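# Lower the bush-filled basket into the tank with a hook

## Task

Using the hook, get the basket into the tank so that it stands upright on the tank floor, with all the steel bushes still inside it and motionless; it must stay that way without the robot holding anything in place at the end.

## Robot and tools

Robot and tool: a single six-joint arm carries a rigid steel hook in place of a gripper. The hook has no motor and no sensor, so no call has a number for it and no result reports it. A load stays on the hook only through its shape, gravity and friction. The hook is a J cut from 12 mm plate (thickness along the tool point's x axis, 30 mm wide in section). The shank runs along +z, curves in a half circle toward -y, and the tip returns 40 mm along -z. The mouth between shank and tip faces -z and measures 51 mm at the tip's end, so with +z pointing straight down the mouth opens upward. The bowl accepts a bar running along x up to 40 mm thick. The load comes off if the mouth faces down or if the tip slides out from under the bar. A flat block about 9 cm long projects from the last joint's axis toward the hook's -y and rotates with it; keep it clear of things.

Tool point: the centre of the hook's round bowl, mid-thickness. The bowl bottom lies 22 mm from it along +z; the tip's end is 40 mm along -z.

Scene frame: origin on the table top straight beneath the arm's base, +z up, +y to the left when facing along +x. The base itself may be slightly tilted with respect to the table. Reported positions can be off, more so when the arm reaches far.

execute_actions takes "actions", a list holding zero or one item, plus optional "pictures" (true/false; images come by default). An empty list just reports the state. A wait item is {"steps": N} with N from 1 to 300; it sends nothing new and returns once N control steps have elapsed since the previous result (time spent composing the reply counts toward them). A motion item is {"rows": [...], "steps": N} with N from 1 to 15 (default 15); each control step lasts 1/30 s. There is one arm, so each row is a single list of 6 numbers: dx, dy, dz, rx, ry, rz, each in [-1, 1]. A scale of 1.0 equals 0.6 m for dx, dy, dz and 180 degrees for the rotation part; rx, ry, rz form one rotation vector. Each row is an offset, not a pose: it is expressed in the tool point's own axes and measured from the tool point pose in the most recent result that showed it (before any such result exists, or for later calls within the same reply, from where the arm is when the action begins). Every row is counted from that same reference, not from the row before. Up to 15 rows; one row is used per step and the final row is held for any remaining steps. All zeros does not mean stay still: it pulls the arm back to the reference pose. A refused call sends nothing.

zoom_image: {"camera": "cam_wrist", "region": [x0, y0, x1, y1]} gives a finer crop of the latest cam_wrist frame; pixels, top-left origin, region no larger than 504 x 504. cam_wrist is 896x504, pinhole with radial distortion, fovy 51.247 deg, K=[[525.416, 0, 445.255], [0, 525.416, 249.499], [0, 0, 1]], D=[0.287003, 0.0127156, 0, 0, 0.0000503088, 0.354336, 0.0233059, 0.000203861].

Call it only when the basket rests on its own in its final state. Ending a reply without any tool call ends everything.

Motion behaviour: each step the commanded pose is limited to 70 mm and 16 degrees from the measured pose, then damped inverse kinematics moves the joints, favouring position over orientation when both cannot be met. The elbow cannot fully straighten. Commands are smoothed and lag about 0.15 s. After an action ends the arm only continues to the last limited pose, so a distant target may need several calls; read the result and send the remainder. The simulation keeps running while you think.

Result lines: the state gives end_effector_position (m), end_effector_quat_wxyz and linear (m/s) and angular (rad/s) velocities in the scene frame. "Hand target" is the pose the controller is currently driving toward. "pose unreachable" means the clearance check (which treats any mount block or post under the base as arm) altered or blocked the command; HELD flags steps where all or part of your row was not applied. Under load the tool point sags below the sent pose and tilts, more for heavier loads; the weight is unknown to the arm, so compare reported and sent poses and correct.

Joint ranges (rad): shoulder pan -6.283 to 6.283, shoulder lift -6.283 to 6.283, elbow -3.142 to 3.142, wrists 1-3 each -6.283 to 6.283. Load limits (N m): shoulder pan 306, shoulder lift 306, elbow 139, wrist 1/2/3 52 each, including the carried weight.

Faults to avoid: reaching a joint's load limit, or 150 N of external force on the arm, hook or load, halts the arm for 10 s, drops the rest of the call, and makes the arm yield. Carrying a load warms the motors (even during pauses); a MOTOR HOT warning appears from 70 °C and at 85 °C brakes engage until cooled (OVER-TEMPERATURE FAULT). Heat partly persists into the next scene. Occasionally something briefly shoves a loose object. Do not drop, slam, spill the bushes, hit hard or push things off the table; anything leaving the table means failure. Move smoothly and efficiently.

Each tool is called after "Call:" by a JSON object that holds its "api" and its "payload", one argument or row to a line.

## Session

Call:
{"api": "execute_actions", "payload": {
  "actions": []
}}

Scene clock: 0.00 s of 6000.00 s.
end_effector_position=(+0.6650, +0.2980, +0.3652) end_effector_quat_wxyz=(+0.535, +0.775, +0.308, -0.134) end_effector_velocity=(+0.001, -0.000, -0.003) end_effector_angular_velocity=(-0.000, +0.002, -0.001)
Joint positions: [ 3.713 -0.299  1.096 -0.091 -2.552 -3.237]
Joint velocities: [-0.003  0.002 -0.    -0.    -0.001  0.   ]
Motor temperatures (°C, as the motors report them): [30 30 27 35 33 34]
Hand target: +0.665, +0.298, +0.365; +0.535, +0.775, +0.308, -0.134

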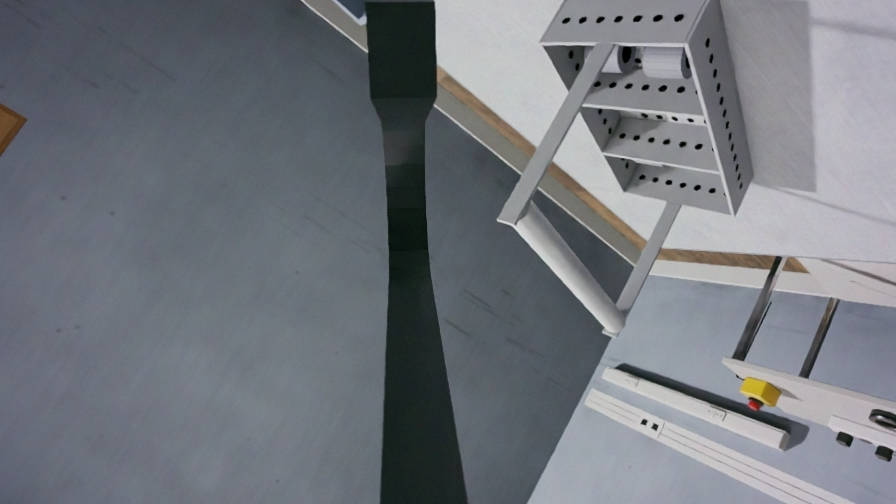

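Call:
{"api": "execute_actions", "payload": {
  "actions": [
    {"rows":[[-0.18,0.25,-0.13,0.369,0.092,0.212]]}
  ],
  "pictures": false
}}

Call:
{"api": "execute_actions", "payload": {
  "actions": [
    {"steps":20}
  ],
  "pictures": false
}}

Scene clock: 4.67 s of 6000.00 s.
end_effector_position=(+0.6665, +0.2977, +0.5437) end_effector_quat_wxyz=(+0.310, +0.937, +0.145, -0.067) end_effector_velocity=(+0.004, +0.003, +0.189) end_effector_angular_velocity=(+1.170, -0.288, -0.747)
Joint positions: [ 3.795 -0.625  1.123 -0.725 -2.414 -3.625]
Joint velocities: [ 0.004 -0.614  0.343 -1.449  0.417 -0.557]
Motor temperatures (°C, as the motors report them): [30 30 27 35 33 34]
Hand target: +0.669, +0.299, +0.570; +0.234, +0.966, +0.099, -0.051
Off the commanded pose: 0.022 m, 41 deg; orientation clipped at the last step of the last action.
Steps of this call (steps 1 to 90: nothing new was sent; then 1.17 s passed at rest; steps 91 to 105: all 15 steps of this action). Readings (end_effector_position):
91: (+0.6651, +0.2979, +0.3662)
92: (+0.6647, +0.2985, +0.3717)
94: (+0.6659, +0.2982, +0.4004)
98: (+0.6664, +0.2979, +0.4568)
105: the state above

Scene clock: 5.33 s of 6000.00 s.
end_effector_position=(+0.6690, +0.2985, +0.5696) end_effector_quat_wxyz=(+0.234, +0.966, +0.099, -0.051) end_effector_velocity=(+0.001, -0.001, +0.002) end_effector_angular_velocity=(+0.006, -0.003, -0.005)
Joint positions: [ 3.795 -0.706  1.172 -0.919 -2.359 -3.697]
Joint velocities: [-0.001 -0.004  0.002 -0.007  0.001 -0.002]
Motor temperatures (°C, as the motors report them): [30 30 27 35 33 34]
Hand target: +0.669, +0.299, +0.570; +0.234, +0.966, +0.099, -0.051
Off the commanded pose: 0.006 m, 30 deg; orientation clipped at the last step of the last action.
Steps of this call (steps 1 to 20: nothing new was sent). Readings (end_effector_position):
1: (+0.6665, +0.2980, +0.5494)
2: (+0.6669, +0.2979, +0.5545)
4: (+0.6675, +0.2982, +0.5606)
8: (+0.6684, +0.2985, +0.5665)
20: the state above

Call:
{"api": "execute_actions", "payload": {
  "actions": [
    {"rows":[[0.12,0.254,0.107,0.151,0.033,0.064]]}
  ],
  "pictures": false
}}

Call:
{"api": "execute_actions", "payload": {
  "actions": [
    {"steps":20}
  ]
}}

Scene clock: 11.03 s of 6000.00 s.
end_effector_position=(+0.7594, +0.1610, +0.5705) end_effector_quat_wxyz=(+0.024, +1.000, +0.001, -0.008) end_effector_velocity=(+0.072, -0.104, -0.005) end_effector_angular_velocity=(+0.352, -0.118, -0.032)
Joint positions: [ 3.608 -1.006  1.415 -1.497 -2.269 -4.032]
Joint velocities: [-0.163 -0.209  0.182 -0.503  0.124 -0.418]
Motor temperatures (°C, as the motors report them): [30 30 27 35 33 34]
Hand target: +0.768, +0.148, +0.570; +0.003, +1.000, -0.001, -0.000
Off the commanded pose: 0.016 m, 3 deg.
Steps of this call (steps 1 to 90: nothing new was sent; then 2.20 s passed at rest; steps 91 to 105: all 15 steps of this action). Readings (end_effector_position):
91: (+0.6696, +0.2977, +0.5696)
92: (+0.6726, +0.2928, +0.5688)
94: (+0.6882, +0.2702, +0.5702)
98: (+0.7190, +0.2228, +0.5714)
105: the state above

Scene clock: 11.70 s of 6000.00 s.
end_effector_position=(+0.7683, +0.1479, +0.5701) end_effector_quat_wxyz=(+0.003, +1.000, -0.001, -0.000) end_effector_velocity=(+0.001, +0.000, -0.001) end_effector_angular_velocity=(+0.001, +0.001, -0.001)
Joint positions: [ 3.588 -1.032  1.437 -1.559 -2.254 -4.084]
Joint velocities: [-0.002  0.001  0.001 -0.003  0.001 -0.001]
Motor temperatures (°C, as the motors report them): [30 30 27 35 33 34]
Hand target: +0.768, +0.148, +0.570; +0.003, +1.000, -0.001, -0.000
Off the commanded pose: 0.001 m, 0 deg.
Steps of this call (steps 1 to 20: nothing new was sent). Readings (end_effector_position):
1: (+0.7615, +0.1579, +0.5704)
2: (+0.7632, +0.1555, +0.5703)
4: (+0.7654, +0.1523, +0.5701)
8: (+0.7674, +0.1493, +0.5701)
20: the state above

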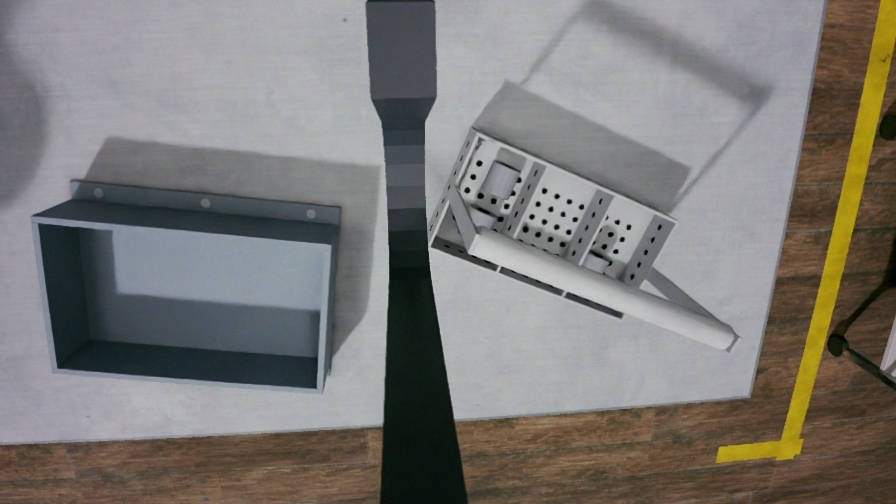

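Call:
{"api": "execute_actions", "payload": {
  "actions": [
    {"rows":[[0.25,0.33,0.15,0.002,0,0.138]]}
  ],
  "pictures": false
}}

Call:
{"api": "execute_actions", "payload": {
  "actions": [
    {"steps":22}
  ]
}}

Call:
{"api": "execute_actions", "payload": {
  "actions": [
    {"rows":[[0.02,0.04,0.15,0,0,0]]}
  ],
  "pictures": false
}}

Call:
{"api": "execute_actions", "payload": {
  "actions": [
    {"steps":12}
  ]
}}

Scene clock: 18.10 s of 6000.00 s.
end_effector_position=(+0.8740, +0.0014, +0.5054) end_effector_quat_wxyz=(+0.001, +0.978, -0.210, +0.000) end_effector_velocity=(+0.230, -0.309, -0.136) end_effector_angular_velocity=(-0.009, +0.002, -0.130)
Joint positions: [ 3.407 -1.071  1.425 -1.659 -2.311 -3.891]
Joint velocities: [-0.385  0.028 -0.193 -0.166 -0.109 -0.368]
Motor temperatures (°C, as the motors report them): [30 30 27 35 33 34]
Hand target: +0.903, -0.040, +0.486; +0.002, +0.976, -0.217, +0.000
Off the commanded pose: 0.072 m, 1 deg; position clipped at the last step of the last action.
Steps of this call (steps 1 to 90: nothing new was sent; then 2.90 s passed at rest; steps 91 to 105: all 15 steps of this action). Readings (end_effector_position):
91: (+0.7691, +0.1467, +0.5695)
92: (+0.7740, +0.1401, +0.5663)
94: (+0.7905, +0.1171, +0.5568)
98: (+0.8203, +0.0749, +0.5378)
105: the state above

Scene clock: 18.83 s of 6000.00 s.
end_effector_position=(+0.9033, -0.0400, +0.4865) end_effector_quat_wxyz=(+0.002, +0.976, -0.217, +0.000) end_effector_velocity=(+0.001, -0.004, -0.001) end_effector_angular_velocity=(-0.002, -0.001, -0.005)
Joint positions: [ 3.356 -1.067  1.399 -1.681 -2.325 -3.942]
Joint velocities: [-0.003 -0.002 -0.    -0.001 -0.003  0.   ]
Motor temperatures (°C, as the motors report them): [30 30 27 35 33 34]
Hand target: +0.903, -0.040, +0.486; +0.002, +0.976, -0.217, +0.000
Off the commanded pose: 0.019 m, 0 deg; position clipped at the last step of the last action.
Steps of this call (steps 1 to 22: nothing new was sent). Readings (end_effector_position):
1: (+0.8815, -0.0086, +0.5009)
2: (+0.8872, -0.0165, +0.4973)
4: (+0.8941, -0.0264, +0.4926)
8: (+0.9003, -0.0355, +0.4885)
22: the state above

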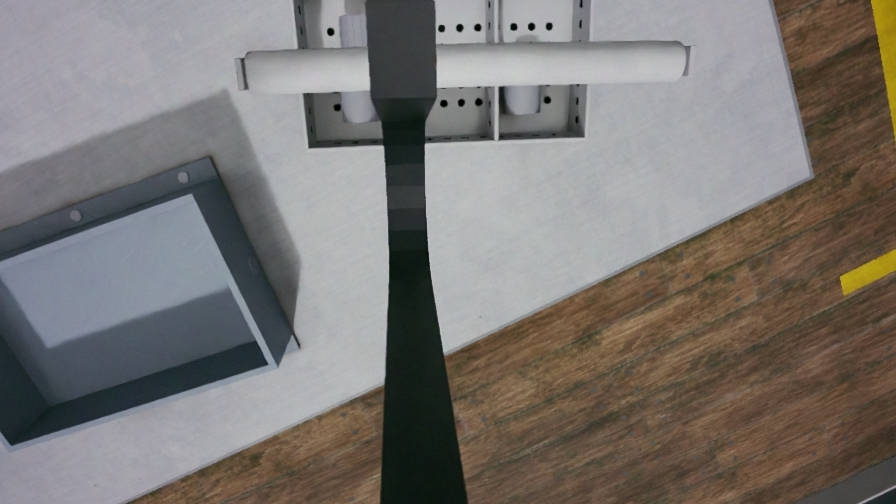

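Scene clock: 19.33 s of 6000.00 s.
end_effector_position=(+0.9037, -0.0664, +0.3990) end_effector_quat_wxyz=(+0.002, +0.976, -0.217, -0.000) end_effector_velocity=(+0.001, -0.006, -0.019) end_effector_angular_velocity=(+0.003, -0.010, +0.001)
Joint positions: [ 3.272 -1.081  1.522 -1.866 -2.341 -4.054]
Joint velocities: [-0.02  -0.004  0.03  -0.06  -0.002 -0.038]
Motor temperatures (°C, as the motors report them): [30 30 27 35 33 34]
Hand target: +0.904, -0.067, +0.397; +0.002, +0.976, -0.217, +0.000
Off the commanded pose: 0.003 m, 0 deg.
Steps of this call (steps 1 to 15: all 15 steps of this action). Readings (end_effector_position):
1: (+0.9036, -0.0407, +0.4845)
2: (+0.9040, -0.0449, +0.4725)
4: (+0.9027, -0.0521, +0.4437)
8: (+0.9031, -0.0623, +0.4126)
15: the state above

Scene clock: 19.73 s of 6000.00 s.
end_effector_position=(+0.9038, -0.0671, +0.3967) end_effector_quat_wxyz=(+0.002, +0.976, -0.217, -0.000) end_effector_velocity=(+0.000, -0.000, -0.002) end_effector_angular_velocity=(+0.000, +0.001, +0.001)
Joint positions: [ 3.27  -1.081  1.525 -1.873 -2.341 -4.059]
Joint velocities: [-0.002  0.001  0.001 -0.002  0.    -0.003]
Motor temperatures (°C, as the motors report them): [30 30 27 35 33 34]
Hand target: +0.904, -0.067, +0.397; +0.002, +0.976, -0.217, +0.000
Off the commanded pose: 0.000 m, 0 deg.
Steps of this call (steps 1 to 12: nothing new was sent). Readings (end_effector_position):
1: (+0.9037, -0.0666, +0.3984)
2: (+0.9037, -0.0667, +0.3980)
4: (+0.9038, -0.0669, +0.3974)
8: (+0.9038, -0.0670, +0.3968)
12: the state above

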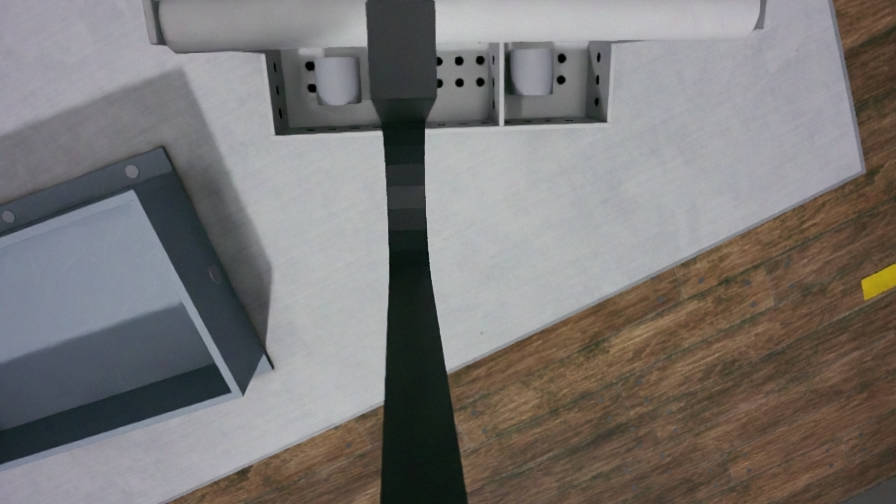

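Call:
{"api": "execute_actions", "payload": {
  "actions": [
    {"rows":[[0.025,0.05,0.02,0,0,0],[0.025,0.05,0.04,0,0,0],[0.025,0.05,0.05,0,0,0],[0.025,0.05,0.06,0,0,0],[0.025,0.05,0.07,0,0,0],[0.025,0.05,0.08,0,0,0],[0.025,0.05,0.1,0,0,0],[0.025,0.05,0.12,0,0,0],[0.025,0.05,0.14,0,0,0],[0.025,0.05,0.16,0,0,0],[0.025,0.05,0.18,0,0,0],[0.025,0.05,0.2,0,0,0],[0.025,0.05,0.22,0,0,0],[0.025,0.05,0.24,0,0,0],[0.025,0.05,0.26,0,0,0]]}
  ],
  "pictures": false
}}

Call:
{"api": "execute_actions", "payload": {
  "actions": [
    {"rows":[[0,0,0.175,0,0,0]]}
  ]
}}

Call:
{"api": "execute_actions", "payload": {
  "actions": [
    {"rows":[[0,-0.02,0.005,0,0.003,0],[0,-0.04,0.005,0,0.003,0],[0,-0.06,0.005,0,0.003,0],[0,-0.08,0.005,0,0.003,0],[0,-0.1,0.005,0,0.003,0],[0,-0.12,0.005,0,0.003,0],[0,-0.135,0.005,0,0.003,0],[0,-0.145,0.005,0,0.003,0]]}
  ],
  "pictures": false
}}

Call:
{"api": "execute_actions", "payload": {
  "actions": [
    {"steps":12}
  ]
}}

Scene clock: 26.97 s of 6000.00 s.
end_effector_position=(+0.9028, -0.1005, +0.2873) end_effector_quat_wxyz=(+0.004, +0.976, -0.217, -0.003) end_effector_velocity=(-0.005, -0.009, -0.335) end_effector_angular_velocity=(-0.004, +0.016, -0.003)
Joint positions: [ 3.16  -1.07   1.64  -2.096 -2.352 -4.204]
Joint velocities: [-0.268  0.152  0.3   -0.696 -0.014 -0.359]
Motor temperatures (°C, as the motors report them): [30 30 27 35 33 34]
Hand target: +0.901, -0.102, +0.243; +0.004, +0.976, -0.218, -0.004
Off the commanded pose: 0.047 m, 0 deg.
Steps of this call (steps 1 to 90: nothing new was sent; then 3.73 s passed at rest; steps 91 to 105: all 15 steps of this action). Readings (end_effector_position):
91: (+0.9038, -0.0683, +0.3961)
92: (+0.9037, -0.0750, +0.3929)
94: (+0.9044, -0.0870, +0.3828)
98: (+0.9042, -0.0963, +0.3586)
105: the state above

Scene clock: 27.47 s of 6000.00 s.
end_effector_position=(+0.9016, -0.1011, +0.1850) end_effector_quat_wxyz=(+0.004, +0.976, -0.218, -0.004) end_effector_velocity=(+0.002, +0.003, -0.022) end_effector_angular_velocity=(+0.003, -0.009, +0.003)
Joint positions: [ 3.079 -1.01   1.718 -2.313 -2.353 -4.317]
Joint velocities: [-0.016  0.018  0.014 -0.06   0.004 -0.034]
Motor temperatures (°C, as the motors report them): [30 30 27 35 33 34]
Hand target: +0.902, -0.101, +0.182; +0.004, +0.976, -0.218, -0.003
Off the commanded pose: 0.003 m, 0 deg.
Steps of this call (steps 1 to 15: all 15 steps of this action). Readings (end_effector_position):
1: (+0.9026, -0.1007, +0.2755)
2: (+0.9019, -0.1010, +0.2619)
4: (+0.9003, -0.1009, +0.2343)
8: (+0.9004, -0.1013, +0.2001)
15: the state above

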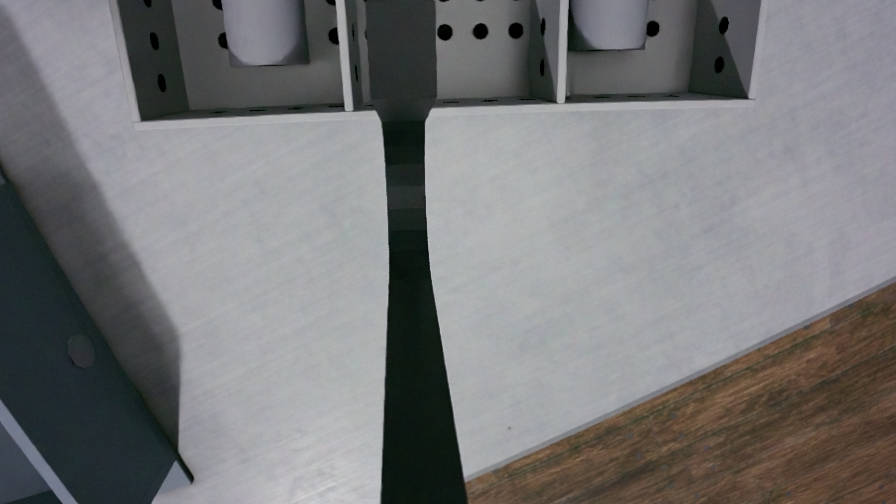

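Scene clock: 27.97 s of 6000.00 s.
end_effector_position=(+0.9358, -0.0270, +0.1815) end_effector_quat_wxyz=(+0.005, +0.976, -0.218, +0.001) end_effector_velocity=(+0.022, +0.037, -0.002) end_effector_angular_velocity=(-0.000, +0.002, -0.003)
Joint positions: [ 3.136 -0.905  1.642 -2.298 -2.357 -4.245]
Joint velocities: [ 0.027  0.061 -0.059  0.029 -0.     0.044]
Motor temperatures (°C, as the motors report them): [30 30 27 35 33 34]
Hand target: +0.939, -0.022, +0.181; +0.005, +0.976, -0.218, +0.001
Off the commanded pose: 0.005 m, 0 deg.
Steps of this call (steps 1 to 15: all 15 steps of this action). Readings (end_effector_position):
1: (+0.9018, -0.1007, +0.1843)
2: (+0.9030, -0.0981, +0.1835)
4: (+0.9077, -0.0866, +0.1826)
8: (+0.9221, -0.0538, +0.1822)
15: the state above

Scene clock: 28.37 s of 6000.00 s.
end_effector_position=(+0.9384, -0.0226, +0.1813) end_effector_quat_wxyz=(+0.005, +0.976, -0.218, +0.001) end_effector_velocity=(+0.000, +0.000, -0.002) end_effector_angular_velocity=(-0.002, +0.002, -0.001)
Joint positions: [ 3.139 -0.897  1.635 -2.295 -2.357 -4.24 ]
Joint velocities: [-0.     0.003 -0.002  0.002 -0.002  0.003]
Motor temperatures (°C, as the motors report them): [30 30 27 35 33 34]
Hand target: +0.939, -0.022, +0.181; +0.005, +0.976, -0.218, +0.001
Off the commanded pose: 0.000 m, 0 deg.
Steps of this call (steps 1 to 12: nothing new was sent). Readings (end_effector_position):
1: (+0.9365, -0.0259, +0.1814)
2: (+0.9370, -0.0251, +0.1814)
4: (+0.9376, -0.0240, +0.1813)
8: (+0.9382, -0.0229, +0.1813)
12: the state above

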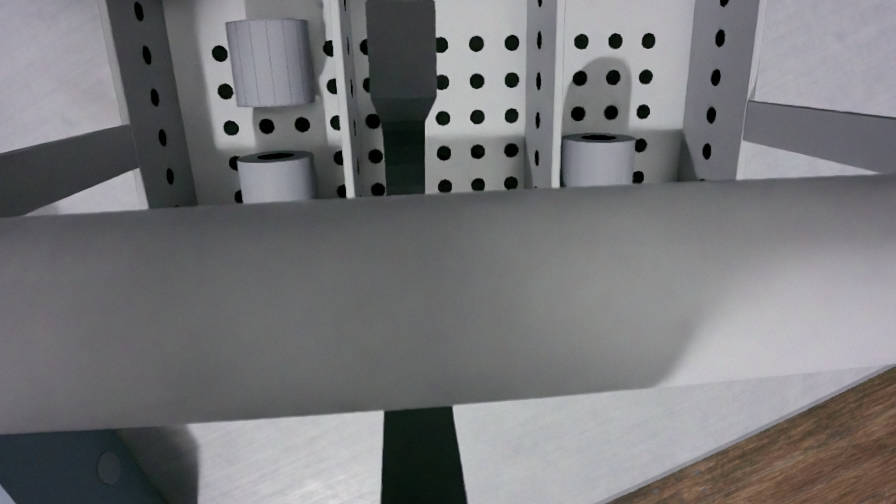

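Call:
{"api": "execute_actions", "payload": {
  "actions": [
    {"rows":[[0,-0.01,-0.01,0.003,0,0],[0,-0.01,-0.03,0.003,0,0],[0,-0.01,-0.05,0.003,0,0],[0,-0.01,-0.07,0.003,0,0],[0,-0.01,-0.09,0.003,0,0],[0,-0.01,-0.11,0.003,0,0],[0,-0.01,-0.125,0.003,0,0]]}
  ]
}}

Call:
{"api": "execute_actions", "payload": {
  "actions": [
    {"rows":[[0,0,-0.01,0,0,0],[0,0,-0.014,0,0,0],[0,0,-0.018,0,0,0],[0,0,-0.022,0,0,0],[0,0,-0.026,0,0,0],[0,0,-0.03,0,0,0],[0,0,-0.035,0,0,0],[0,0,-0.04,0,0,0],[0,0,-0.045,0,0,0],[0,0,-0.05,0,0,0],[0,0,-0.055,0,0,0],[0,0,-0.06,0,0,0]]}
  ],
  "pictures": false
}}

Call:
{"api": "execute_actions", "payload": {
  "actions": [
    {"steps":40}
  ]
}}

Scene clock: 34.27 s of 6000.00 s.
end_effector_position=(+0.9410, -0.0166, +0.2521) end_effector_quat_wxyz=(+0.000, +0.976, -0.217, +0.002) end_effector_velocity=(+0.001, +0.003, +0.033) end_effector_angular_velocity=(+0.001, +0.007, +0.002)
Joint positions: [ 3.195 -0.936  1.585 -2.159 -2.347 -4.168]
Joint velocities: [ 0.026 -0.013 -0.032  0.08   0.004  0.041]
Motor temperatures (°C, as the motors report them): [30 30 27 35 33 34]
Hand target: +0.941, -0.016, +0.256; +0.000, +0.976, -0.218, +0.002
Off the commanded pose: 0.004 m, 0 deg.
Steps of this call (steps 1 to 90: nothing new was sent; then 2.40 s passed at rest; steps 91 to 105: all 15 steps of this action). Readings (end_effector_position):
91: (+0.9386, -0.0223, +0.1815)
92: (+0.9391, -0.0211, +0.1831)
94: (+0.9398, -0.0190, +0.1934)
98: (+0.9408, -0.0175, +0.2283)
105: the state above

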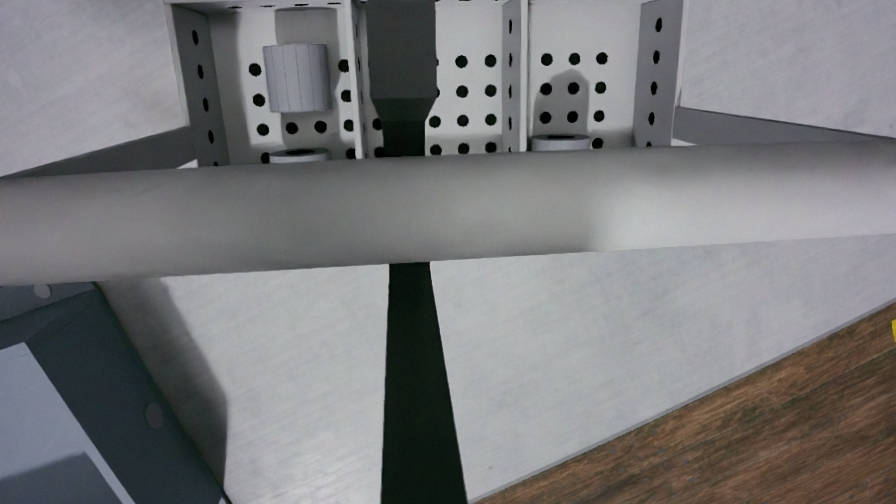

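Scene clock: 34.77 s of 6000.00 s.
end_effector_position=(+0.9409, -0.0166, +0.2833) end_effector_quat_wxyz=(+0.000, +0.976, -0.217, +0.003) end_effector_velocity=(-0.001, -0.001, +0.038) end_effector_angular_velocity=(-0.003, +0.005, +0.003)
Joint positions: [ 3.218 -0.952  1.56  -2.096 -2.345 -4.136]
Joint velocities: [ 0.028 -0.018 -0.034  0.087  0.     0.042]
Motor temperatures (°C, as the motors report them): [30 30 27 35 33 34]
Hand target: +0.941, -0.017, +0.288; +0.000, +0.976, -0.217, +0.003
Off the commanded pose: 0.005 m, 0 deg.
Steps of this call (steps 1 to 15: all 15 steps of this action). Readings (end_effector_position):
1: (+0.9410, -0.0166, +0.2531)
2: (+0.9409, -0.0165, +0.2543)
4: (+0.9410, -0.0166, +0.2577)
8: (+0.9407, -0.0165, +0.2657)
15: the state above

Scene clock: 36.10 s of 6000.00 s.
end_effector_position=(+0.9408, -0.0166, +0.2880) end_effector_quat_wxyz=(+0.000, +0.976, -0.217, +0.003) end_effector_velocity=(+0.000, -0.001, -0.000) end_effector_angular_velocity=(+0.000, -0.000, -0.002)
Joint positions: [ 3.221 -0.955  1.556 -2.085 -2.345 -4.131]
Joint velocities: [-0.001 -0.     0.    -0.001 -0.     0.   ]
Motor temperatures (°C, as the motors report them): [30 30 27 35 33 34]
Hand target: +0.941, -0.017, +0.288; +0.000, +0.976, -0.217, +0.003
Off the commanded pose: 0.000 m, 0 deg.
Steps of this call (steps 1 to 40: nothing new was sent). Readings (end_effector_position):
1: (+0.9409, -0.0166, +0.2844)
2: (+0.9408, -0.0165, +0.2852)
4: (+0.9408, -0.0165, +0.2864)
8: (+0.9408, -0.0166, +0.2875)
40: the state above

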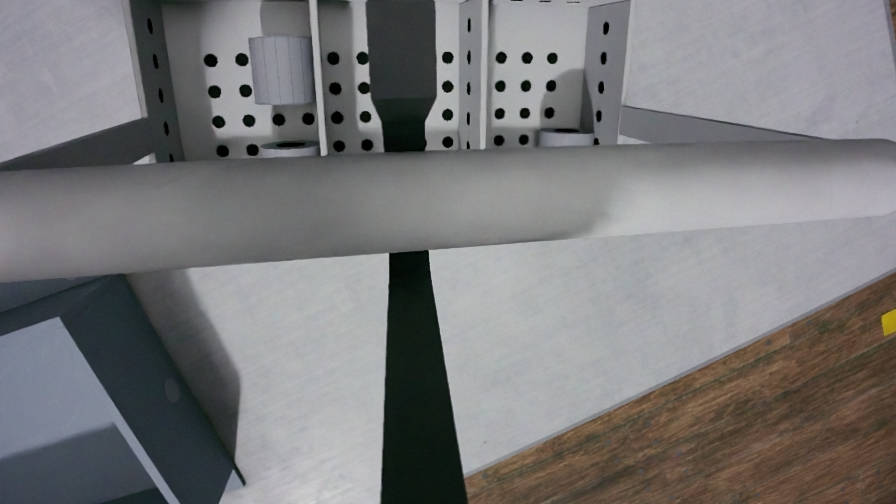

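Call:
{"api": "execute_actions", "payload": {
  "actions": [
    {"rows":[[0,0,0.004,0,0,0],[0,0,0.008,0,0,0],[0,0,0.012,0,0,0],[0,0,0.016,0,0,0],[0,0,0.02,0,0,0],[0,0,0.024,0,0,0],[0,0,0.028,0,0,0],[0,0,0.032,0,0,0],[0,0,0.036,0,0,0],[0,0,0.04,0,0,0],[0,0,0.044,0,0,0],[0,0,0.048,0,0,0],[0,0,0.052,0,0,0],[0,0,0.056,0,0,0],[0,0,0.06,0,0,0]]}
  ]
}}

Call:
{"api": "execute_actions", "payload": {
  "actions": [
    {"steps":30}
  ]
}}

Scene clock: 40.53 s of 6000.00 s.
end_effector_position=(+0.9409, -0.0166, +0.2616) end_effector_quat_wxyz=(+0.000, +0.976, -0.218, +0.002) end_effector_velocity=(+0.006, +0.000, -0.061) end_effector_angular_velocity=(+0.007, -0.014, -0.007)
Joint positions: [ 3.202 -0.942  1.578 -2.14  -2.346 -4.158]
Joint velocities: [-0.047  0.034  0.048 -0.148  0.002 -0.072]
Motor temperatures (°C, as the motors report them): [30 30 27 35 33 34]
Hand target: +0.941, -0.017, +0.252; +0.000, +0.976, -0.217, +0.002
Off the commanded pose: 0.010 m, 0 deg.
Steps of this call (steps 1 to 118: nothing new was sent; steps 119 to 133: all 15 steps of this action). Readings (end_effector_position):
119: (+0.9408, -0.0166, +0.2880)
120: (+0.9410, -0.0166, +0.2878)
122: (+0.9410, -0.0166, +0.2853)
126: (+0.9409, -0.0166, +0.2774)
133: the state above

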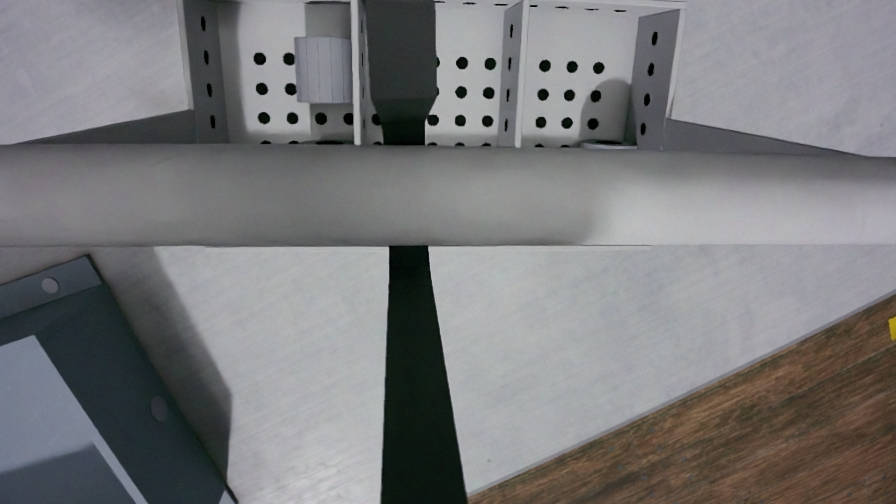

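Scene clock: 41.53 s of 6000.00 s.
end_effector_position=(+0.9408, -0.0166, +0.2522) end_effector_quat_wxyz=(+0.000, +0.976, -0.217, +0.002) end_effector_velocity=(+0.000, +0.000, -0.000) end_effector_angular_velocity=(+0.001, +0.000, +0.001)
Joint positions: [ 3.195 -0.937  1.585 -2.158 -2.347 -4.167]
Joint velocities: [-0.001  0.    -0.001  0.     0.001 -0.001]
Motor temperatures (°C, as the motors report them): [30 30 27 35 33 34]
Hand target: +0.941, -0.017, +0.252; +0.000, +0.976, -0.217, +0.002
Off the commanded pose: 0.000 m, 0 deg.
Steps of this call (steps 1 to 30: nothing new was sent). Readings (end_effector_position):
1: (+0.9411, -0.0167, +0.2596)
2: (+0.9410, -0.0167, +0.2577)
4: (+0.9409, -0.0166, +0.2553)
8: (+0.9409, -0.0166, +0.2532)
30: the state above

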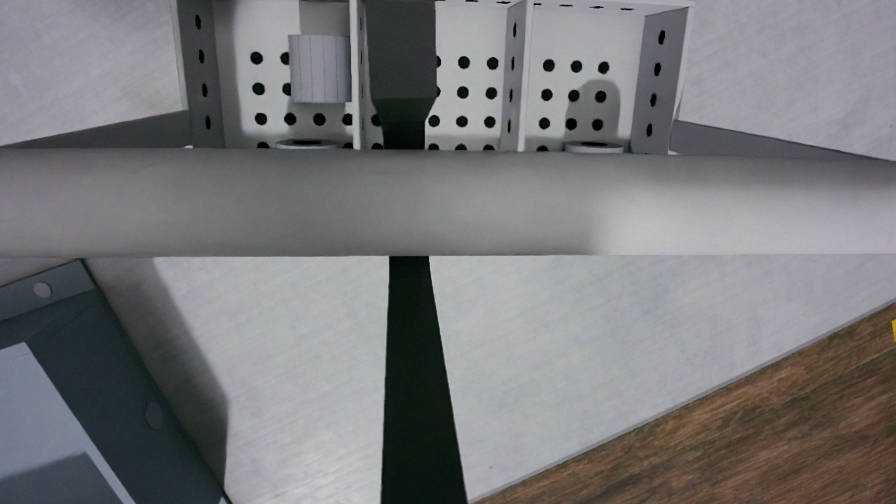

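Call:
{"api": "execute_actions", "payload": {
  "actions": [
    {"rows":[[0.02,-0.003,0,0,-0.002,0.015]],"steps":12}
  ],
  "pictures": false
}}

Call:
{"api": "execute_actions", "payload": {
  "actions": [
    {"rows":[[0,0,-0.006,0,0,0],[0,0,-0.012,0,0,0],[0,0,-0.016,0,0,0],[0,0,-0.019,0,0,0],[0,0,-0.022,0,0,0],[0,0,-0.025,0,0,0],[0,0,-0.028,0,0,0],[0,0,-0.031,0,0,0],[0,0,-0.034,0,0,0],[0,0,-0.037,0,0,0],[0,0,-0.04,0,0,0],[0,0,-0.045,0,0,0],[0,0,-0.05,0,0,0],[0,0,-0.055,0,0,0],[0,0,-0.06,0,0,0]]}
  ],
  "pictures": false
}}

Call:
{"api": "execute_actions", "payload": {
  "actions": [
    {"steps":45}
  ]
}}

Call:
{"api": "execute_actions", "payload": {
  "actions": [
    {"steps":15}
  ]
}}

Scene clock: 47.63 s of 6000.00 s.
end_effector_position=(+0.9519, -0.0199, +0.2522) end_effector_quat_wxyz=(-0.000, +0.971, -0.239, -0.001) end_effector_velocity=(+0.004, -0.002, -0.001) end_effector_angular_velocity=(+0.000, +0.004, -0.018)
Joint positions: [ 3.191 -0.926  1.56  -2.14  -2.344 -4.122]
Joint velocities: [-0.002  0.005 -0.012  0.011  0.001  0.019]
Motor temperatures (°C, as the motors report them): [30 30 27 35 33 34]
Hand target: +0.952, -0.020, +0.252; -0.000, +0.971, -0.240, -0.001
Off the commanded pose: 0.001 m, 0 deg.
Steps of this call (steps 1 to 171: nothing new was sent; steps 172 to 183: all 12 steps of this action). Readings (end_effector_position):
172: (+0.9411, -0.0167, +0.2520)
173: (+0.9435, -0.0173, +0.2519)
175: (+0.9475, -0.0188, +0.2521)
179: (+0.9508, -0.0196, +0.2522)
183: the state above

Scene clock: 48.13 s of 6000.00 s.
end_effector_position=(+0.9519, -0.0200, +0.2778) end_effector_quat_wxyz=(-0.000, +0.971, -0.239, -0.000) end_effector_velocity=(+0.001, -0.002, +0.078) end_effector_angular_velocity=(+0.000, -0.005, -0.001)
Joint positions: [ 3.21  -0.939  1.539 -2.088 -2.342 -4.096]
Joint velocities: [ 0.056 -0.038 -0.066  0.151  0.004  0.074]
Motor temperatures (°C, as the motors report them): [30 30 27 35 33 34]
Hand target: +0.952, -0.020, +0.288; -0.000, +0.971, -0.239, -0.000
Off the commanded pose: 0.010 m, 0 deg.
Steps of this call (steps 1 to 15: all 15 steps of this action). Readings (end_effector_position):
1: (+0.9520, -0.0200, +0.2523)
2: (+0.9520, -0.0201, +0.2528)
4: (+0.9520, -0.0201, +0.2563)
8: (+0.9519, -0.0200, +0.2635)
15: the state above

Scene clock: 49.63 s of 6000.00 s.
end_effector_position=(+0.9519, -0.0200, +0.2881) end_effector_quat_wxyz=(-0.000, +0.971, -0.239, -0.000) end_effector_velocity=(+0.000, +0.000, -0.001) end_effector_angular_velocity=(-0.001, +0.001, -0.001)
Joint positions: [ 3.218 -0.944  1.53  -2.068 -2.342 -4.086]
Joint velocities: [-0.001  0.001  0.    -0.    -0.001  0.001]
Motor temperatures (°C, as the motors report them): [30 30 27 35 33 34]
Hand target: +0.952, -0.020, +0.288; -0.000, +0.971, -0.239, -0.000
Off the commanded pose: 0.000 m, 0 deg.
Steps of this call (steps 1 to 45: nothing new was sent). Readings (end_effector_position):
1: (+0.9520, -0.0200, +0.2804)
2: (+0.9520, -0.0201, +0.2825)
4: (+0.9519, -0.0200, +0.2848)
8: (+0.9519, -0.0200, +0.2870)
45: the state above

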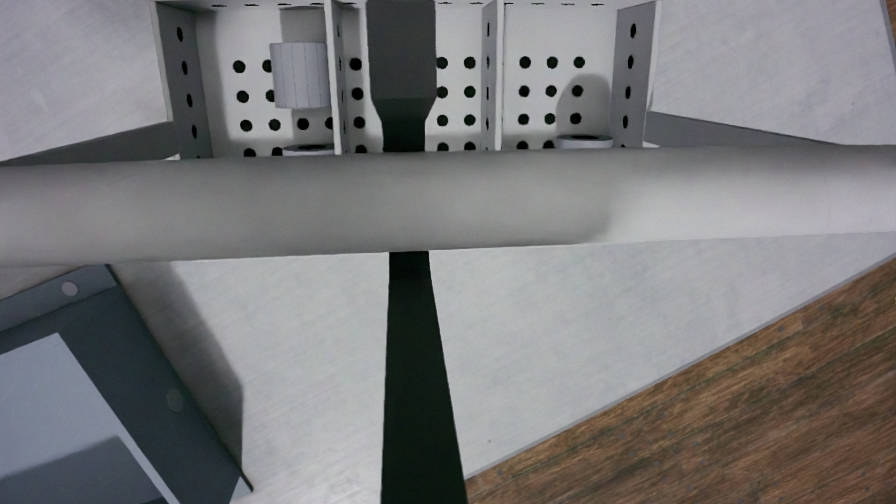

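Scene clock: 50.13 s of 6000.00 s.
end_effector_position=(+0.9519, -0.0200, +0.2881) end_effector_quat_wxyz=(-0.000, +0.971, -0.239, -0.000) end_effector_velocity=(-0.000, +0.000, -0.000) end_effector_angular_velocity=(-0.002, +0.000, +0.001)
Joint positions: [ 3.218 -0.944  1.53  -2.068 -2.342 -4.086]
Joint velocities: [ 0.     0.001  0.     0.001 -0.001  0.001]
Motor temperatures (°C, as the motors report them): [30 30 27 35 33 34]
Hand target: +0.952, -0.020, +0.288; -0.000, +0.971, -0.239, -0.000
Off the commanded pose: 0.000 m, 0 deg.
Steps of this call (steps 1 to 15: nothing new was sent). Readings (end_effector_position):
1: (+0.9519, -0.0200, +0.2881)
2: (+0.9519, -0.0200, +0.2881)
4: (+0.9519, -0.0200, +0.2881)
8: (+0.9519, -0.0200, +0.2881)
15: the state above

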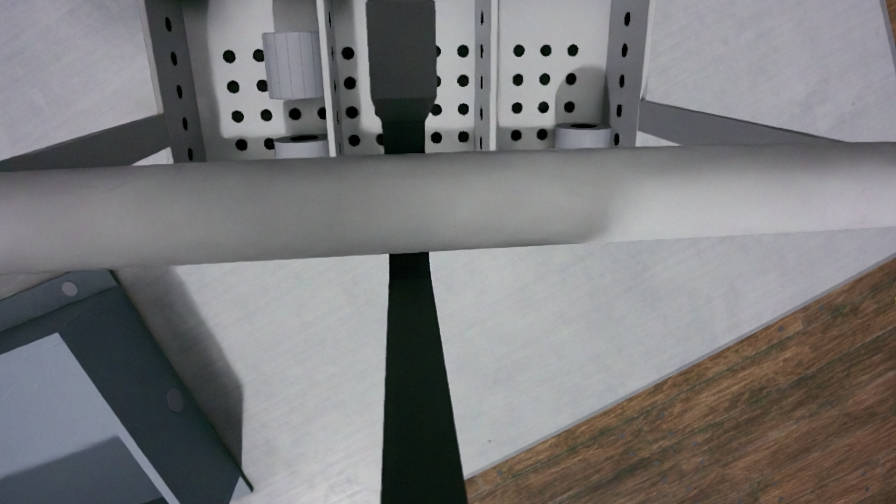

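Call:
{"api": "execute_actions", "payload": {
  "actions": [
    {"rows":[[0,0,-0.005,0,0,0],[0,0,-0.012,0,0,-0.001],[0,0,-0.022,0,0,-0.001],[0,0,-0.035,0,0,-0.002],[0,0,-0.05,0,0,-0.002],[0,0,-0.065,0,0,-0.003],[0,0,-0.08,0,0,-0.004],[0,0,-0.095,0,0,-0.005],[0,0,-0.11,0,0,-0.006],[0,0,-0.125,0,0,-0.007],[0,0,-0.14,0,0,-0.008],[0,0,-0.155,0,0,-0.009],[0,0,-0.17,0,0,-0.01],[0,0,-0.185,0,0,-0.011],[0,0,-0.2,0,0,-0.012]]}
  ],
  "pictures": false
}}

Call:
{"api": "execute_actions", "payload": {
  "actions": [
    {"rows":[[-0.001,0.001,-0.07,0,0,-0.005],[-0.003,0.002,-0.08,0,0,-0.006],[-0.005,0.003,-0.085,0,0,-0.007],[-0.007,0.005,-0.09,0,0,-0.008],[-0.01,0.007,-0.09,0,0,-0.009],[-0.013,0.009,-0.09,0,0,-0.01],[-0.016,0.011,-0.09,0,0,-0.011],[-0.02,0.013,-0.09,0,0,-0.012],[-0.024,0.016,-0.09,0,0,-0.013],[-0.028,0.019,-0.09,0,0,-0.014],[-0.033,0.022,-0.09,0,0,-0.015],[-0.038,0.025,-0.09,0,0,-0.016],[-0.043,0.028,-0.09,0,0,-0.017],[-0.048,0.032,-0.09,0,0,-0.018],[-0.054,0.036,-0.09,0,0,-0.019]]}
  ],
  "pictures": false
}}

Call:
{"api": "execute_actions", "payload": {
  "actions": [
    {"rows":[[-0.027,0.016,0,0,0,-0.005],[-0.033,0.02,0,0,0,-0.006],[-0.04,0.024,0,0,0,-0.007],[-0.047,0.028,0,0,0,-0.008],[-0.054,0.032,0,0,0,-0.009],[-0.062,0.037,0,0,0,-0.01],[-0.07,0.042,0,0,0,-0.011],[-0.078,0.047,0,0,0,-0.012],[-0.086,0.052,0,0,0,-0.013],[-0.095,0.057,0,0,0,-0.014],[-0.104,0.062,0,0,0,-0.015],[-0.113,0.068,0,0,0,-0.016],[-0.122,0.073,0,0,0,-0.017],[-0.131,0.079,0,0,0,-0.018],[-0.14,0.084,0,0,0,-0.019]]}
  ],
  "pictures": false
}}

Call:
{"api": "execute_actions", "payload": {
  "actions": [
    {"rows":[[-0.047,0.025,0,0,0,-0.005],[-0.057,0.03,0,0,0,-0.006],[-0.067,0.035,0,0,0,-0.007],[-0.077,0.04,0,0,0,-0.008],[-0.087,0.045,0,0,0,-0.009],[-0.097,0.05,0,0,0,-0.01],[-0.107,0.055,0,0,0,-0.011],[-0.117,0.06,0,0,0,-0.012],[-0.127,0.065,0,0,0,-0.013],[-0.137,0.07,0,0,0,-0.014],[-0.147,0.075,0,0,0,-0.015],[-0.157,0.08,0,0,0,-0.016],[-0.167,0.085,0,0,0,-0.017],[-0.177,0.09,0,0,0,-0.018],[-0.187,0.095,0,0,0,-0.019]]}
  ],
  "pictures": false
}}

Call:
{"api": "execute_actions", "payload": {
  "actions": [
    {"rows":[[-0.05,0.025,0,0,0,-0.005],[-0.06,0.03,0,0,0,-0.006],[-0.07,0.035,0,0,0,-0.007],[-0.08,0.04,0,0,0,-0.008],[-0.09,0.045,0,0,0,-0.009],[-0.1,0.05,0,0,0,-0.01],[-0.11,0.055,0,0,0,-0.011],[-0.12,0.06,0,0,0,-0.012],[-0.13,0.065,0,0,0,-0.013],[-0.14,0.07,0,0,0,-0.014],[-0.15,0.075,0,0,0,-0.015],[-0.16,0.08,0,0,0,-0.016],[-0.17,0.085,0,0,0,-0.017],[-0.18,0.09,0,0,0,-0.018],[-0.19,0.095,0,0,0,-0.019]]}
  ],
  "pictures": false
}}

Call:
{"api": "execute_actions", "payload": {
  "actions": [
    {"rows":[[-0.05,0.022,0,0,0,-0.005],[-0.06,0.026,0,0,0,-0.006],[-0.069,0.03,0,0,0,-0.007],[-0.078,0.034,0,0,0,-0.008],[-0.087,0.038,0,0,0,-0.009],[-0.096,0.041,0,0,0,-0.01],[-0.104,0.045,0,0,0,-0.011],[-0.112,0.048,0,0,0,-0.012],[-0.12,0.051,0,0,0,-0.013],[-0.128,0.054,0,0,0,-0.014],[-0.135,0.057,0,0,0,-0.015],[-0.142,0.06,0,0,0,-0.016],[-0.149,0.063,0,0,0,-0.017],[-0.156,0.066,0,0,0,-0.018],[-0.162,0.069,0,0,0,-0.019]]}
  ],
  "pictures": false
}}

Call:
{"api": "execute_actions", "payload": {
  "actions": [
    {"rows":[[-0.034,0.013,0,0,0,-0.005],[-0.04,0.015,0,0,0,-0.006],[-0.046,0.017,0,0,0,-0.007],[-0.051,0.019,0,0,0,-0.008],[-0.056,0.021,0,0,0,-0.009],[-0.061,0.023,0,0,0,-0.01],[-0.066,0.024,0,0,0,-0.011],[-0.07,0.026,0,0,0,-0.012],[-0.074,0.027,0,0,0,-0.013],[-0.078,0.029,0,0,0,-0.014],[-0.082,0.03,0,0,0,-0.015],[-0.085,0.031,0,0,0,-0.016],[-0.088,0.032,0,0,0,-0.017],[-0.091,0.033,0,0,0,-0.018],[-0.094,0.034,0,0,0,-0.019]]}
  ],
  "pictures": false
}}

Call:
{"api": "execute_actions", "payload": {
  "actions": [
    {"rows":[[-0.016,0.005,0,0,0,-0.005],[-0.018,0.006,0,0,0,-0.006],[-0.02,0.006,0,0,0,-0.006],[-0.022,0.007,0,0,0,-0.007],[-0.024,0.008,0,0,0,-0.007],[-0.026,0.008,0,0,0,-0.008],[-0.028,0.009,0,0,0,-0.008],[-0.029,0.009,0,0,0,-0.009],[-0.03,0.009,0,0,0,-0.009],[-0.031,0.01,0,0,0,-0.01],[-0.032,0.01,0,0,0,-0.01],[-0.033,0.01,0,0,0,-0.011]]}
  ],
  "pictures": false
}}

Call:
{"api": "execute_actions", "payload": {
  "actions": [
    {"steps":30}
  ]
}}

Scene clock: 77.37 s of 6000.00 s.
end_effector_position=(+0.9518, -0.0204, +0.3732) end_effector_quat_wxyz=(-0.001, +0.974, -0.227, +0.002) end_effector_velocity=(-0.001, -0.002, +0.258) end_effector_angular_velocity=(+0.001, -0.009, +0.087)
Joint positions: [ 3.278 -0.974  1.444 -1.9   -2.335 -4.033]
Joint velocities: [ 0.181 -0.063 -0.297  0.52   0.025  0.153]
Motor temperatures (°C, as the motors report them): [30 30 27 35 33 34]
Hand target: +0.951, -0.021, +0.408; -0.002, +0.975, -0.221, +0.002
Off the commanded pose: 0.035 m, 1 deg.
Steps of this call (steps 1 to 802: nothing new was sent; steps 803 to 817: all 15 steps of this action). Readings (end_effector_position):
803: (+0.9519, -0.0201, +0.2881)
804: (+0.9516, -0.0201, +0.2886)
806: (+0.9517, -0.0201, +0.2932)
810: (+0.9519, -0.0202, +0.3161)
817: the state above

Scene clock: 77.87 s of 6000.00 s.
end_effector_position=(+0.9268, -0.0236, +0.4259) end_effector_quat_wxyz=(-0.001, +0.979, -0.203, +0.001) end_effector_velocity=(-0.097, -0.012, +0.008) end_effector_angular_velocity=(+0.001, -0.000, +0.089)
Joint positions: [ 3.317 -1.019  1.433 -1.806 -2.328 -4.027]
Joint velocities: [ 0.016 -0.145  0.204 -0.045  0.004 -0.069]
Motor temperatures (°C, as the motors report them): [30 30 27 35 33 34]
Hand target: +0.913, -0.025, +0.427; -0.001, +0.980, -0.197, +0.001
Off the commanded pose: 0.014 m, 1 deg.
Steps of this call (steps 1 to 15: all 15 steps of this action). Readings (end_effector_position):
1: (+0.9518, -0.0204, +0.3819)
2: (+0.9515, -0.0206, +0.3903)
4: (+0.9502, -0.0208, +0.4045)
8: (+0.9450, -0.0216, +0.4197)
15: the state above

Scene clock: 78.37 s of 6000.00 s.
end_effector_position=(+0.8545, -0.0327, +0.4254) end_effector_quat_wxyz=(-0.001, +0.984, -0.180, +0.001) end_effector_velocity=(-0.177, -0.025, +0.000) end_effector_angular_velocity=(-0.001, -0.001, +0.090)
Joint positions: [ 3.325 -1.125  1.587 -1.844 -2.327 -4.062]
Joint velocities: [ 0.021 -0.261  0.36  -0.08   0.003 -0.063]
Motor temperatures (°C, as the motors report them): [30 30 27 35 33 34]
Hand target: +0.831, -0.036, +0.425; -0.001, +0.985, -0.174, +0.001
Off the commanded pose: 0.025 m, 1 deg.
Steps of this call (steps 1 to 15: all 15 steps of this action). Readings (end_effector_position):
1: (+0.9233, -0.0240, +0.4261)
2: (+0.9196, -0.0245, +0.4261)
4: (+0.9115, -0.0255, +0.4258)
8: (+0.8933, -0.0277, +0.4257)
15: the state above

Scene clock: 78.87 s of 6000.00 s.
end_effector_position=(+0.7571, -0.0428, +0.4247) end_effector_quat_wxyz=(-0.001, +0.988, -0.157, +0.000) end_effector_velocity=(-0.196, -0.021, +0.000) end_effector_angular_velocity=(+0.001, -0.001, +0.092)
Joint positions: [ 3.34  -1.264  1.772 -1.875 -2.324 -4.088]
Joint velocities: [ 0.035 -0.283  0.354 -0.042  0.008 -0.047]
Motor temperatures (°C, as the motors report them): [30 30 27 35 33 34]
Hand target: +0.731, -0.045, +0.424; -0.001, +0.989, -0.151, +0.000
Off the commanded pose: 0.028 m, 1 deg.
Steps of this call (steps 1 to 15: all 15 steps of this action). Readings (end_effector_position):
1: (+0.8484, -0.0335, +0.4254)
2: (+0.8423, -0.0342, +0.4253)
4: (+0.8296, -0.0355, +0.4251)
8: (+0.8035, -0.0382, +0.4249)
15: the state above

Scene clock: 79.37 s of 6000.00 s.
end_effector_position=(+0.6589, -0.0569, +0.4241) end_effector_quat_wxyz=(-0.001, +0.991, -0.133, +0.000) end_effector_velocity=(-0.197, -0.029, -0.001) end_effector_angular_velocity=(+0.000, +0.004, +0.096)
Joint positions: [ 3.356 -1.411  1.939 -1.881 -2.321 -4.114]
Joint velocities: [ 0.035 -0.297  0.312  0.022  0.009 -0.046]
Motor temperatures (°C, as the motors report them): [30 30 27 35 33 34]
Hand target: +0.633, -0.061, +0.424; -0.001, +0.992, -0.127, +0.000
Off the commanded pose: 0.028 m, 1 deg.
Steps of this call (steps 1 to 15: all 15 steps of this action). Readings (end_effector_position):
1: (+0.7505, -0.0435, +0.4247)
2: (+0.7440, -0.0444, +0.4246)
4: (+0.7312, -0.0463, +0.4244)
8: (+0.7050, -0.0501, +0.4243)
15: the state above

Scene clock: 79.87 s of 6000.00 s.
end_effector_position=(+0.5734, -0.0679, +0.4236) end_effector_quat_wxyz=(-0.001, +0.994, -0.110, +0.000) end_effector_velocity=(-0.140, -0.020, +0.000) end_effector_angular_velocity=(+0.000, -0.001, +0.093)
Joint positions: [ 3.375 -1.542  2.068 -1.862 -2.316 -4.136]
Joint velocities: [ 0.034 -0.222  0.197  0.055  0.008 -0.049]
Motor temperatures (°C, as the motors report them): [30 30 27 35 33 34]
Hand target: +0.555, -0.070, +0.423; -0.001, +0.995, -0.104, +0.000
Off the commanded pose: 0.019 m, 1 deg.
Steps of this call (steps 1 to 15: all 15 steps of this action). Readings (end_effector_position):
1: (+0.6523, -0.0579, +0.4241)
2: (+0.6461, -0.0587, +0.4240)
4: (+0.6337, -0.0602, +0.4237)
8: (+0.6099, -0.0633, +0.4236)
15: the state above

Scene clock: 80.37 s of 6000.00 s.
end_effector_position=(+0.5229, -0.0743, +0.4235) end_effector_quat_wxyz=(-0.000, +0.996, -0.086, +0.000) end_effector_velocity=(-0.066, -0.007, +0.000) end_effector_angular_velocity=(+0.001, +0.001, +0.091)
Joint positions: [ 3.388 -1.621  2.136 -1.838 -2.313 -4.166]
Joint velocities: [ 0.02  -0.104  0.083  0.04   0.006 -0.064]
Motor temperatures (°C, as the motors report them): [30 30 27 35 33 34]
Hand target: +0.514, -0.075, +0.423; -0.000, +0.997, -0.080, +0.000
Off the commanded pose: 0.009 m, 1 deg.
Steps of this call (steps 1 to 15: all 15 steps of this action). Readings (end_effector_position):
1: (+0.5688, -0.0685, +0.4236)
2: (+0.5647, -0.0691, +0.4236)
4: (+0.5566, -0.0700, +0.4234)
8: (+0.5422, -0.0719, +0.4234)
15: the state above

Scene clock: 80.87 s of 6000.00 s.
end_effector_position=(+0.5037, -0.0767, +0.4234) end_effector_quat_wxyz=(-0.000, +0.997, -0.071, +0.000) end_effector_velocity=(-0.012, -0.001, +0.001) end_effector_angular_velocity=(+0.002, -0.002, +0.026)
Joint positions: [ 3.394 -1.652  2.16  -1.826 -2.312 -4.19 ]
Joint velocities: [ 0.005 -0.019  0.013  0.008  0.002 -0.022]
Motor temperatures (°C, as the motors report them): [30 30 27 35 33 34]
Hand target: +0.502, -0.077, +0.423; -0.000, +0.998, -0.069, +0.000
Off the commanded pose: 0.001 m, 0 deg.
Steps of this call (steps 1 to 15: all 15 steps of this action). Readings (end_effector_position):
1: (+0.5207, -0.0746, +0.4235)
2: (+0.5187, -0.0748, +0.4234)
4: (+0.5154, -0.0753, +0.4234)
8: (+0.5096, -0.0761, +0.4234)
15: the state above

Scene clock: 81.87 s of 6000.00 s.
end_effector_position=(+0.5023, -0.0768, +0.4235) end_effector_quat_wxyz=(-0.000, +0.998, -0.069, +0.000) end_effector_velocity=(+0.000, -0.001, -0.001) end_effector_angular_velocity=(-0.001, +0.000, -0.003)
Joint positions: [ 3.394 -1.654  2.161 -1.825 -2.312 -4.193]
Joint velocities: [-0.001  0.     0.    -0.001 -0.001  0.002]
Motor temperatures (°C, as the motors report them): [30 30 27 35 33 34]
Hand target: +0.502, -0.077, +0.423; -0.000, +0.998, -0.069, +0.000
Off the commanded pose: 0.000 m, 0 deg.
Steps of this call (steps 1 to 30: nothing new was sent). Readings (end_effector_position):
1: (+0.5034, -0.0767, +0.4235)
2: (+0.5031, -0.0767, +0.4235)
4: (+0.5028, -0.0768, +0.4235)
8: (+0.5025, -0.0768, +0.4235)
30: the state above

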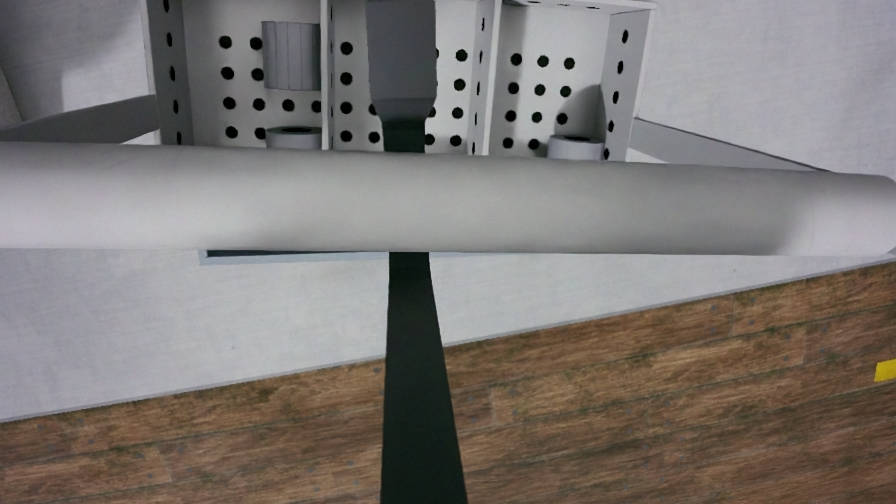

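Call:
{"api": "execute_actions", "payload": {
  "actions": [
    {"rows":[[0,0,0.005,0,0,-0.001],[0,0,0.01,0,0,-0.002],[0,0,0.015,0,0,-0.003],[0,0,0.02,0,0,-0.004],[0,0,0.025,0,0,-0.005],[0,0,0.03,0,0,-0.006],[0,0,0.035,0,0,-0.007],[0,0,0.04,0,0,-0.008],[0,0,0.045,0,0,-0.009],[0,0,0.05,0,0,-0.01],[0,0,0.05,0,0,-0.011],[0,0,0.05,0,0,-0.012],[0,0,0.05,0,0,-0.013],[0,0,0.05,0,0,-0.014],[0,0,0.05,0,0,-0.015]]}
  ],
  "pictures": false
}}

Call:
{"api": "execute_actions", "payload": {
  "actions": [
    {"rows":[[0,0,0.004,0,0,-0.005],[0,0,0.004,0,0,-0.006],[0,0,0.004,0,0,-0.007],[0,0,0.004,0,0,-0.008],[0,0,0.004,0,0,-0.009],[0,0,0.004,0,0,-0.01],[0,0,0.004,0,0,-0.011],[0,0,0.004,0,0,-0.012],[0,0,0.004,0,0,-0.013],[0,0,0.004,0,0,-0.014],[0,0,0.004,0,0,-0.015]]}
  ],
  "pictures": false
}}

Call:
{"api": "execute_actions", "payload": {
  "actions": [
    {"steps":40}
  ]
}}

Scene clock: 93.60 s of 6000.00 s.
end_effector_position=(+0.5022, -0.0768, +0.3963) end_effector_quat_wxyz=(-0.000, +0.999, -0.052, -0.000) end_effector_velocity=(+0.001, -0.001, -0.023) end_effector_angular_velocity=(+0.001, -0.002, +0.091)
Joint positions: [ 3.361 -1.649  2.202 -1.901 -2.32  -4.271]
Joint velocities: [-0.032  0.008  0.033 -0.074 -0.007 -0.136]
Motor temperatures (°C, as the motors report them): [30 30 27 35 33 34]
Hand target: +0.502, -0.077, +0.394; -0.000, +0.999, -0.046, -0.000
Off the commanded pose: 0.003 m, 1 deg.
Steps of this call (steps 1 to 337: nothing new was sent; steps 338 to 352: all 15 steps of this action). Readings (end_effector_position):
338: (+0.5023, -0.0768, +0.4234)
339: (+0.5025, -0.0769, +0.4230)
341: (+0.5023, -0.0768, +0.4197)
345: (+0.5022, -0.0768, +0.4102)
352: the state above

Scene clock: 94.10 s of 6000.00 s.
end_effector_position=(+0.5020, -0.0767, +0.3938) end_effector_quat_wxyz=(-0.000, +1.000, -0.030, -0.000) end_effector_velocity=(+0.003, -0.001, +0.002) end_effector_angular_velocity=(+0.001, -0.003, +0.031)
Joint positions: [ 3.357 -1.646  2.204 -1.908 -2.321 -4.319]
Joint velocities: [-0.001  0.002 -0.005 -0.003 -0.    -0.036]
Motor temperatures (°C, as the motors report them): [30 30 27 35 33 34]
Hand target: +0.502, -0.077, +0.394; -0.000, +1.000, -0.028, -0.000
Off the commanded pose: 0.000 m, 0 deg.
Steps of this call (steps 1 to 15: all 15 steps of this action). Readings (end_effector_position):
1: (+0.5022, -0.0768, +0.3957)
2: (+0.5022, -0.0768, +0.3953)
4: (+0.5022, -0.0768, +0.3947)
8: (+0.5022, -0.0768, +0.3942)
15: the state above

Scene clock: 95.43 s of 6000.00 s.
end_effector_position=(+0.5022, -0.0768, +0.3939) end_effector_quat_wxyz=(-0.000, +1.000, -0.028, -0.000) end_effector_velocity=(+0.000, -0.000, -0.000) end_effector_angular_velocity=(-0.002, +0.000, +0.001)
Joint positions: [ 3.357 -1.646  2.204 -1.909 -2.321 -4.323]
Joint velocities: [-0.     0.001 -0.    -0.    -0.002 -0.   ]
Motor temperatures (°C, as the motors report them): [30 30 27 35 33 34]
Hand target: +0.502, -0.077, +0.394; -0.000, +1.000, -0.028, -0.000
Off the commanded pose: 0.000 m, 0 deg.
Steps of this call (steps 1 to 40: nothing new was sent). Readings (end_effector_position):
1: (+0.5021, -0.0767, +0.3939)
2: (+0.5021, -0.0767, +0.3939)
4: (+0.5021, -0.0768, +0.3939)
8: (+0.5022, -0.0768, +0.3939)
40: the state above

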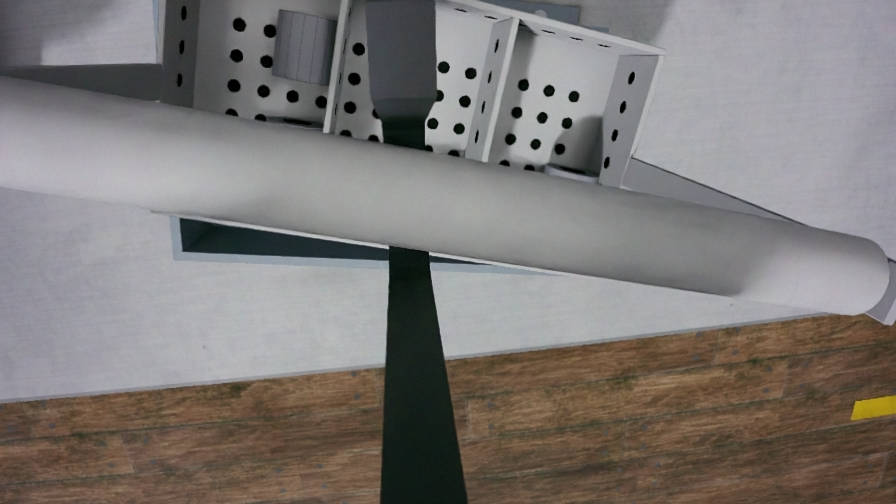

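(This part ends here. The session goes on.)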